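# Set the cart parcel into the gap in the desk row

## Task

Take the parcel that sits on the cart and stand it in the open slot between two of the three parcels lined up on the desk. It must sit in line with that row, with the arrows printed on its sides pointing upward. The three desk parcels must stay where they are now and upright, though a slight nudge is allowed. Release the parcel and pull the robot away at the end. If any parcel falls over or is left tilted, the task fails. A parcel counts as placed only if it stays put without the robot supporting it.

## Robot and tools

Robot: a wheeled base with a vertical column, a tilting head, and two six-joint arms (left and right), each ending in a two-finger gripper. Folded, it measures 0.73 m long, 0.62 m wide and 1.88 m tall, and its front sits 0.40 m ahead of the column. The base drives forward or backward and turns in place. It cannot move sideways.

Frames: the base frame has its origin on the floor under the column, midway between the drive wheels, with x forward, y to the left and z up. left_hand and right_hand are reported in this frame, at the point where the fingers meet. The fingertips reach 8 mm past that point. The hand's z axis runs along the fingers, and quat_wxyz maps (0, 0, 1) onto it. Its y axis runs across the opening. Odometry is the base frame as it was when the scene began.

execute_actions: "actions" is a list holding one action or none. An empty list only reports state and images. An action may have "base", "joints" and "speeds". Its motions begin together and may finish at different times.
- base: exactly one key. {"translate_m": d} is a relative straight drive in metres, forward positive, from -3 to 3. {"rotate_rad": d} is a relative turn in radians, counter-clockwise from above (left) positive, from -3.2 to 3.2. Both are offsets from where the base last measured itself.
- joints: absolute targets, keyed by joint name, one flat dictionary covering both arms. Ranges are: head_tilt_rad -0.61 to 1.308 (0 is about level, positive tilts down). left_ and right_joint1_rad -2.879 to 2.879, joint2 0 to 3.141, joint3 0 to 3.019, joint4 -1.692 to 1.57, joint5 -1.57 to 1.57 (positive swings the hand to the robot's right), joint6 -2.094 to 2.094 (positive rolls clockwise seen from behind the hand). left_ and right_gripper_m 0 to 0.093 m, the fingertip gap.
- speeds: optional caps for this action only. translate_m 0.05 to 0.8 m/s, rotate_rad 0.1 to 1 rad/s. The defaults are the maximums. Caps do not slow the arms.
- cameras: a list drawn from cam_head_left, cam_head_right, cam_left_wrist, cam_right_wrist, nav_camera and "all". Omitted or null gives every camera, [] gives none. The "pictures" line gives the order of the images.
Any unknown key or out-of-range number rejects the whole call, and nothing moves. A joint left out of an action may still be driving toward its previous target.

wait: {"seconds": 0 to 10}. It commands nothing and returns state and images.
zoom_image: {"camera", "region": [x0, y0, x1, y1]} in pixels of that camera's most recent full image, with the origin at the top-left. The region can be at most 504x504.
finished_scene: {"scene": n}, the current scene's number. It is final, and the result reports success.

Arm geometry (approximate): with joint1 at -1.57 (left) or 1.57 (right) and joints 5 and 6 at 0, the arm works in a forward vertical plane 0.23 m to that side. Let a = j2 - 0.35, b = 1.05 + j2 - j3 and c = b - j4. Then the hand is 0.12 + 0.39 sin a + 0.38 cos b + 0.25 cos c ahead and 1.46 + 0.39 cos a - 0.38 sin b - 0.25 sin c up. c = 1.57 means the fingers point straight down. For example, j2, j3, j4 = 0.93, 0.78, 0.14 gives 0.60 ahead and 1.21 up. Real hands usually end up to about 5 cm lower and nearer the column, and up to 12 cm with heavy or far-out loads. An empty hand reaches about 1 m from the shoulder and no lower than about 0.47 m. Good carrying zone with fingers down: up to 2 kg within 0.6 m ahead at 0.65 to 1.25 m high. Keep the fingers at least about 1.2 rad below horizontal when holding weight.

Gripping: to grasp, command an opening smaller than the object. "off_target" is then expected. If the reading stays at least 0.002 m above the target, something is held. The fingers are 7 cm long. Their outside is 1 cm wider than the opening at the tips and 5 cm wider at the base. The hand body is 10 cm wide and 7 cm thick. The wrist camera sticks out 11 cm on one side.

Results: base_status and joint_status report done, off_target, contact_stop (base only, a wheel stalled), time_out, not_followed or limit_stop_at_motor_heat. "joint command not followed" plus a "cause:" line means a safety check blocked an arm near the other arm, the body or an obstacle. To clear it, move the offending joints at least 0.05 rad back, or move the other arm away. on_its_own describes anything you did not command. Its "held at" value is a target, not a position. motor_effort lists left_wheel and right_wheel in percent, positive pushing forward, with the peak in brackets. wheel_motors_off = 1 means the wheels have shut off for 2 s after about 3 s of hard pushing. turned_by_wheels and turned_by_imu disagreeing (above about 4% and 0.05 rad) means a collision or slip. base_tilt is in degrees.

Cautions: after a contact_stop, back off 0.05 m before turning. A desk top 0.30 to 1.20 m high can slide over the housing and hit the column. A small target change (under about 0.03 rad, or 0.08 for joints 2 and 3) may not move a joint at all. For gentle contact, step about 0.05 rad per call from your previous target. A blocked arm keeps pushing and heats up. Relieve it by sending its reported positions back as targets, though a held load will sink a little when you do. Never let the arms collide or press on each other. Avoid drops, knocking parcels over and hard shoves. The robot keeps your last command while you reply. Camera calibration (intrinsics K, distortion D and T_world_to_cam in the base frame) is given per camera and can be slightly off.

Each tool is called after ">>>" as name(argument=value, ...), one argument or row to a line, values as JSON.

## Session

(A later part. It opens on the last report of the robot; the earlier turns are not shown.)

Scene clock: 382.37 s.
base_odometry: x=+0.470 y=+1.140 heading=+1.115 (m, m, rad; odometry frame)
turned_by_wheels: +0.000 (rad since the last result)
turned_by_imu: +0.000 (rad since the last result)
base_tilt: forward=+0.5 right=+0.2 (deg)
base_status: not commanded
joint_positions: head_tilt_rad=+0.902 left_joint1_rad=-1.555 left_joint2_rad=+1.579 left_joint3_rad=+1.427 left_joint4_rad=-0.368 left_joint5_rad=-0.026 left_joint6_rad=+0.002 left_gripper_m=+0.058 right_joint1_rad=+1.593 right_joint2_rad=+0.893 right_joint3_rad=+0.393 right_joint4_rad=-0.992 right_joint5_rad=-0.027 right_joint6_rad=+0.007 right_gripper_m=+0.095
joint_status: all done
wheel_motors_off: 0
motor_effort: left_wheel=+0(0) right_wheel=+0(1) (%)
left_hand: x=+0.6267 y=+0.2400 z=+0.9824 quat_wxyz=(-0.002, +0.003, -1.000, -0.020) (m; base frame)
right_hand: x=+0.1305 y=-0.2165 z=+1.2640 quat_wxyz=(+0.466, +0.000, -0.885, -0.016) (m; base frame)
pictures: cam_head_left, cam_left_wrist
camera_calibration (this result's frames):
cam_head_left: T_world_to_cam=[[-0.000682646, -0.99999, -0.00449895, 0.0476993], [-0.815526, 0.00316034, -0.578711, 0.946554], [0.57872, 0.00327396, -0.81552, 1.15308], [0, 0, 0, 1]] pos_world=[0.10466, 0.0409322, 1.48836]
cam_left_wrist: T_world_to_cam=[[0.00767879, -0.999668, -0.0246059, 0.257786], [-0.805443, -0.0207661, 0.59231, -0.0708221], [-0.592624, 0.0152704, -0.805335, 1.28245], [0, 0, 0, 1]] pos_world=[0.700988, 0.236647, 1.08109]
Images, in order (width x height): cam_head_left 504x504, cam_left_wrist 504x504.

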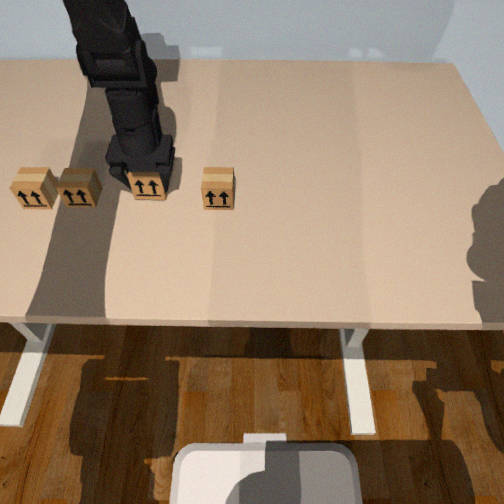

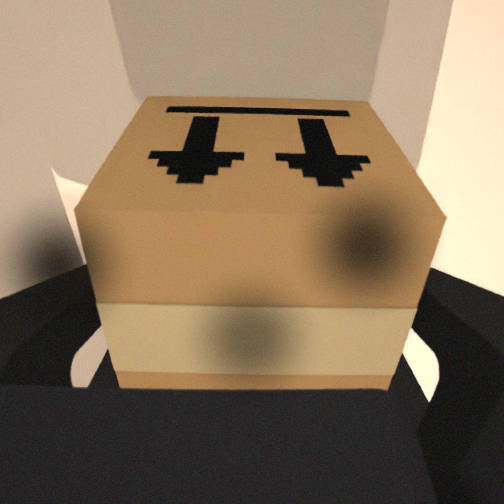

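>>> execute_actions(
  actions=[
    {"base":{"translate_m":-0.011}},
  ],
  cameras=[],
)

>>> execute_actions(
  actions=[
    {"joints":{"left_joint2_rad":1.605,"left_joint3_rad":1.445}},
  ],
  cameras=["cam_head_left"],
)

>>> zoom_image(
  camera="cam_head_left",
  region=[0,100,260,240],
)

Scene clock: 391.17 s.
base_odometry: x=+0.465 y=+1.130 heading=+1.115 (m, m, rad; odometry frame)
turned_by_wheels: +0.000 (rad since the last result)
turned_by_imu: +0.000 (rad since the last result)
base_tilt: forward=+0.5 right=+0.1 (deg)
base_status: done
joint_positions: head_tilt_rad=+0.902 left_joint1_rad=-1.555 left_joint2_rad=+1.579 left_joint3_rad=+1.425 left_joint4_rad=-0.368 left_joint5_rad=-0.026 left_joint6_rad=+0.002 left_gripper_m=+0.058 right_joint1_rad=+1.593 right_joint2_rad=+0.893 right_joint3_rad=+0.390 right_joint4_rad=-0.992 right_joint5_rad=-0.027 right_joint6_rad=+0.007 right_gripper_m=+0.095
joint_status: not commanded
wheel_motors_off: 0
motor_effort: left_wheel=+0(32) right_wheel=+0(40) (%)
left_hand: x=+0.6254 y=+0.2400 z=+0.9819 quat_wxyz=(-0.001, +0.003, -1.000, -0.020) (m; base frame)
right_hand: x=+0.1288 y=-0.2165 z=+1.2647 quat_wxyz=(+0.467, +0.000, -0.884, -0.016) (m; base frame)
pictures: none
No camera images: the call's "cameras" was empty. Leave "cameras" out to get every camera's image.

Scene clock: 391.80 s.
base_odometry: x=+0.465 y=+1.130 heading=+1.115 (m, m, rad; odometry frame)
turned_by_wheels: +0.000 (rad since the last result)
turned_by_imu: +0.000 (rad since the last result)
base_tilt: forward=+0.5 right=+0.2 (deg)
base_status: not commanded
joint_positions: head_tilt_rad=+0.902 left_joint1_rad=-1.555 left_joint2_rad=+1.589 left_joint3_rad=+1.428 left_joint4_rad=-0.368 left_joint5_rad=-0.026 left_joint6_rad=+0.002 left_gripper_m=+0.058 right_joint1_rad=+1.593 right_joint2_rad=+0.893 right_joint3_rad=+0.390 right_joint4_rad=-0.992 right_joint5_rad=-0.027 right_joint6_rad=+0.007 right_gripper_m=+0.095
joint_status: all done
wheel_motors_off: 0
motor_effort: left_wheel=+0(0) right_wheel=+0(0) (%)
left_hand: x=+0.6221 y=+0.2399 z=+0.9771 quat_wxyz=(+0.003, +0.003, -1.000, -0.020) (m; base frame)
right_hand: x=+0.1288 y=-0.2165 z=+1.2647 quat_wxyz=(+0.467, +0.000, -0.884, -0.016) (m; base frame)
pictures: cam_head_left
camera_calibration (this result's frames):
cam_head_left: T_world_to_cam=[[-0.000683165, -0.99999, -0.00449887, 0.0476992], [-0.815593, 0.00316034, -0.578617, 0.946413], [0.578625, 0.00327396, -0.815587, 1.15319], [0, 0, 0, 1]] pos_world=[0.104654, 0.0409322, 1.48835]
Images, in order (width x height): cam_head_left 504x504.

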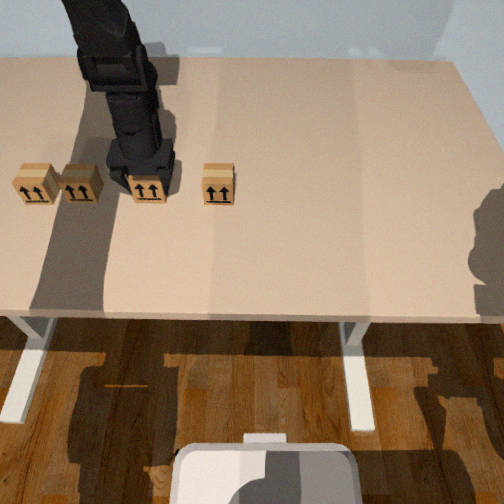

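Region (0, 100, 260, 240) of cam_head_left's 504x504 image, scaled by 1.938, with more detail than that image has; it fills the top 271 rows of this view, and the rest is white.

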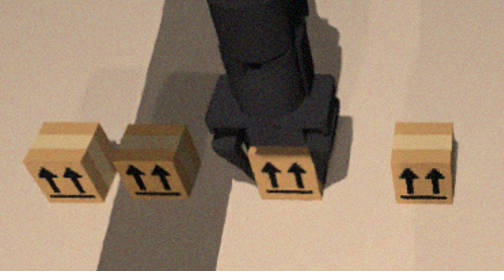

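>>> execute_actions(
  actions=[
    {"joints":{"left_gripper_m":0.082}},
  ],
  cameras=[],
)

>>> execute_actions(
  actions=[
    {"base":{"translate_m":-0.12}},
  ],
  cameras=["cam_head_left"],
)

Scene clock: 396.30 s.
base_odometry: x=+0.465 y=+1.130 heading=+1.115 (m, m, rad; odometry frame)
turned_by_wheels: +0.000 (rad since the last result)
turned_by_imu: +0.000 (rad since the last result)
base_tilt: forward=+0.6 right=+0.3 (deg)
base_status: not commanded
joint_positions: head_tilt_rad=+0.902 left_joint1_rad=-1.555 left_joint2_rad=+1.590 left_joint3_rad=+1.428 left_joint4_rad=-0.368 left_joint5_rad=-0.026 left_joint6_rad=+0.002 left_gripper_m=+0.082 right_joint1_rad=+1.593 right_joint2_rad=+0.893 right_joint3_rad=+0.390 right_joint4_rad=-0.992 right_joint5_rad=-0.027 right_joint6_rad=+0.007 right_gripper_m=+0.095
joint_status: all done
wheel_motors_off: 0
motor_effort: left_wheel=+0(0) right_wheel=+1(1) (%)
left_hand: x=+0.6219 y=+0.2399 z=+0.9769 quat_wxyz=(+0.003, +0.003, -1.000, -0.020) (m; base frame)
right_hand: x=+0.1288 y=-0.2165 z=+1.2647 quat_wxyz=(+0.467, +0.000, -0.884, -0.016) (m; base frame)
pictures: none
No camera images: the call's "cameras" was empty. Leave "cameras" out to get every camera's image.

Scene clock: 397.80 s.
base_odometry: x=+0.412 y=+1.023 heading=+1.115 (m, m, rad; odometry frame)
turned_by_wheels: +0.000 (rad since the last result)
turned_by_imu: +0.000 (rad since the last result)
base_tilt: forward=+0.5 right=+0.1 (deg)
base_status: done
joint_positions: head_tilt_rad=+0.902 left_joint1_rad=-1.555 left_joint2_rad=+1.594 left_joint3_rad=+1.432 left_joint4_rad=-0.368 left_joint5_rad=-0.026 left_joint6_rad=+0.002 left_gripper_m=+0.082 right_joint1_rad=+1.593 right_joint2_rad=+0.893 right_joint3_rad=+0.392 right_joint4_rad=-0.992 right_joint5_rad=-0.027 right_joint6_rad=+0.007 right_gripper_m=+0.095
joint_status: not commanded
wheel_motors_off: 0
motor_effort: left_wheel=+0(31) right_wheel=+0(41) (%)
left_hand: x=+0.6228 y=+0.2400 z=+0.9757 quat_wxyz=(+0.003, +0.003, -1.000, -0.020) (m; base frame)
right_hand: x=+0.1296 y=-0.2165 z=+1.2644 quat_wxyz=(+0.466, +0.000, -0.884, -0.016) (m; base frame)
pictures: cam_head_left
camera_calibration (this result's frames):
cam_head_left: T_world_to_cam=[[-0.000683717, -0.99999, -0.00449879, 0.0476991], [-0.815664, 0.00316034, -0.578517, 0.946262], [0.578525, 0.00327396, -0.815658, 1.15331], [0, 0, 0, 1]] pos_world=[0.104648, 0.0409322, 1.48835]
Images, in order (width x height): cam_head_left 504x504.

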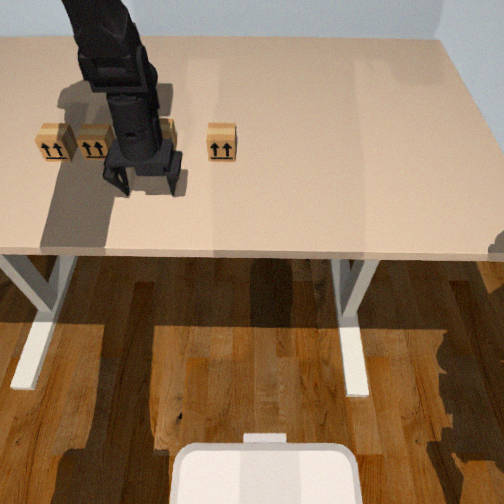

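>>> execute_actions(
  actions=[
    {"base":{"translate_m":-0.3},"joints":{"head_tilt_rad":0.65,"left_joint2_rad":0.9,"left_joint3_rad":0.6,"left_joint4_rad":-0.7}},
  ],
  cameras=["cam_head_left","cam_head_right"],
)

Scene clock: 404.07 s.
base_odometry: x=+0.280 y=+0.753 heading=+1.115 (m, m, rad; odometry frame)
turned_by_wheels: +0.001 (rad since the last result)
turned_by_imu: +0.001 (rad since the last result)
base_tilt: forward=+0.5 right=+0.2 (deg)
base_status: done
joint_positions: head_tilt_rad=+0.667 left_joint1_rad=-1.555 left_joint2_rad=+0.901 left_joint3_rad=+0.589 left_joint4_rad=-0.701 left_joint5_rad=-0.026 left_joint6_rad=+0.002 left_gripper_m=+0.082 right_joint1_rad=+1.593 right_joint2_rad=+0.893 right_joint3_rad=+0.391 right_joint4_rad=-0.992 right_joint5_rad=-0.027 right_joint6_rad=+0.007 right_gripper_m=+0.095
joint_status: all done
wheel_motors_off: 0
motor_effort: left_wheel=+0(31) right_wheel=-1(47) (%)
left_hand: x=+0.2914 y=+0.2343 z=+1.1930 quat_wxyz=(+0.242, +0.001, -0.970, -0.018) (m; base frame)
right_hand: x=+0.1294 y=-0.2165 z=+1.2645 quat_wxyz=(+0.467, +0.000, -0.884, -0.016) (m; base frame)
pictures: cam_head_left, cam_head_right
camera_calibration (this result's frames):
cam_head_left: T_world_to_cam=[[0.000385652, -0.99999, -0.00453407, 0.0476999], [-0.658032, 0.00316034, -0.752983, 1.20706], [0.75299, 0.00327396, -0.658024, 0.901827], [0, 0, 0, 1]] pos_world=[0.115198, 0.0409322, 1.50253]
cam_head_right: T_world_to_cam=[[0.0204044, -0.999789, -0.00223722, -0.0260522], [-0.658324, -0.0117513, -0.752643, 1.20162], [0.752458, 0.01683, -0.658425, 0.903608], [0, 0, 0, 1]] pos_world=[0.111663, -0.0271338, 1.49929]
Images, in order (width x height): cam_head_left 504x504, cam_head_right 504x504.

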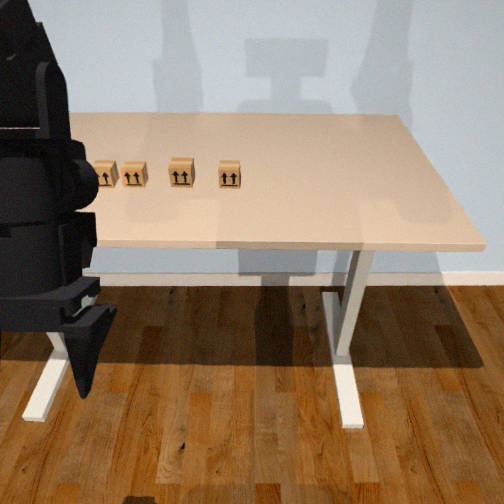

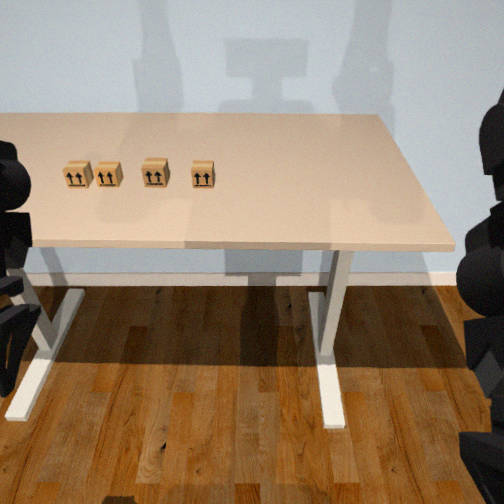

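>>> zoom_image(
  camera="cam_head_left",
  region=[90,140,260,200],
)

Region (90, 140, 260, 200) of cam_head_left's 504x504 image, scaled by 2.965, with more detail than that image has; it fills the top 178 rows of this view, and the rest is white.

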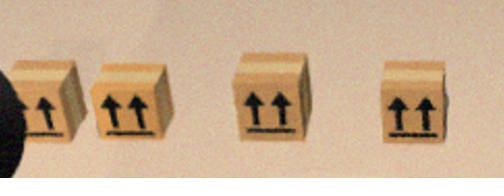

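Bases line up; this parcel is just slightly larger.

>>> finished_scene(
  scene=1,
)

The scene is finished: the task was done.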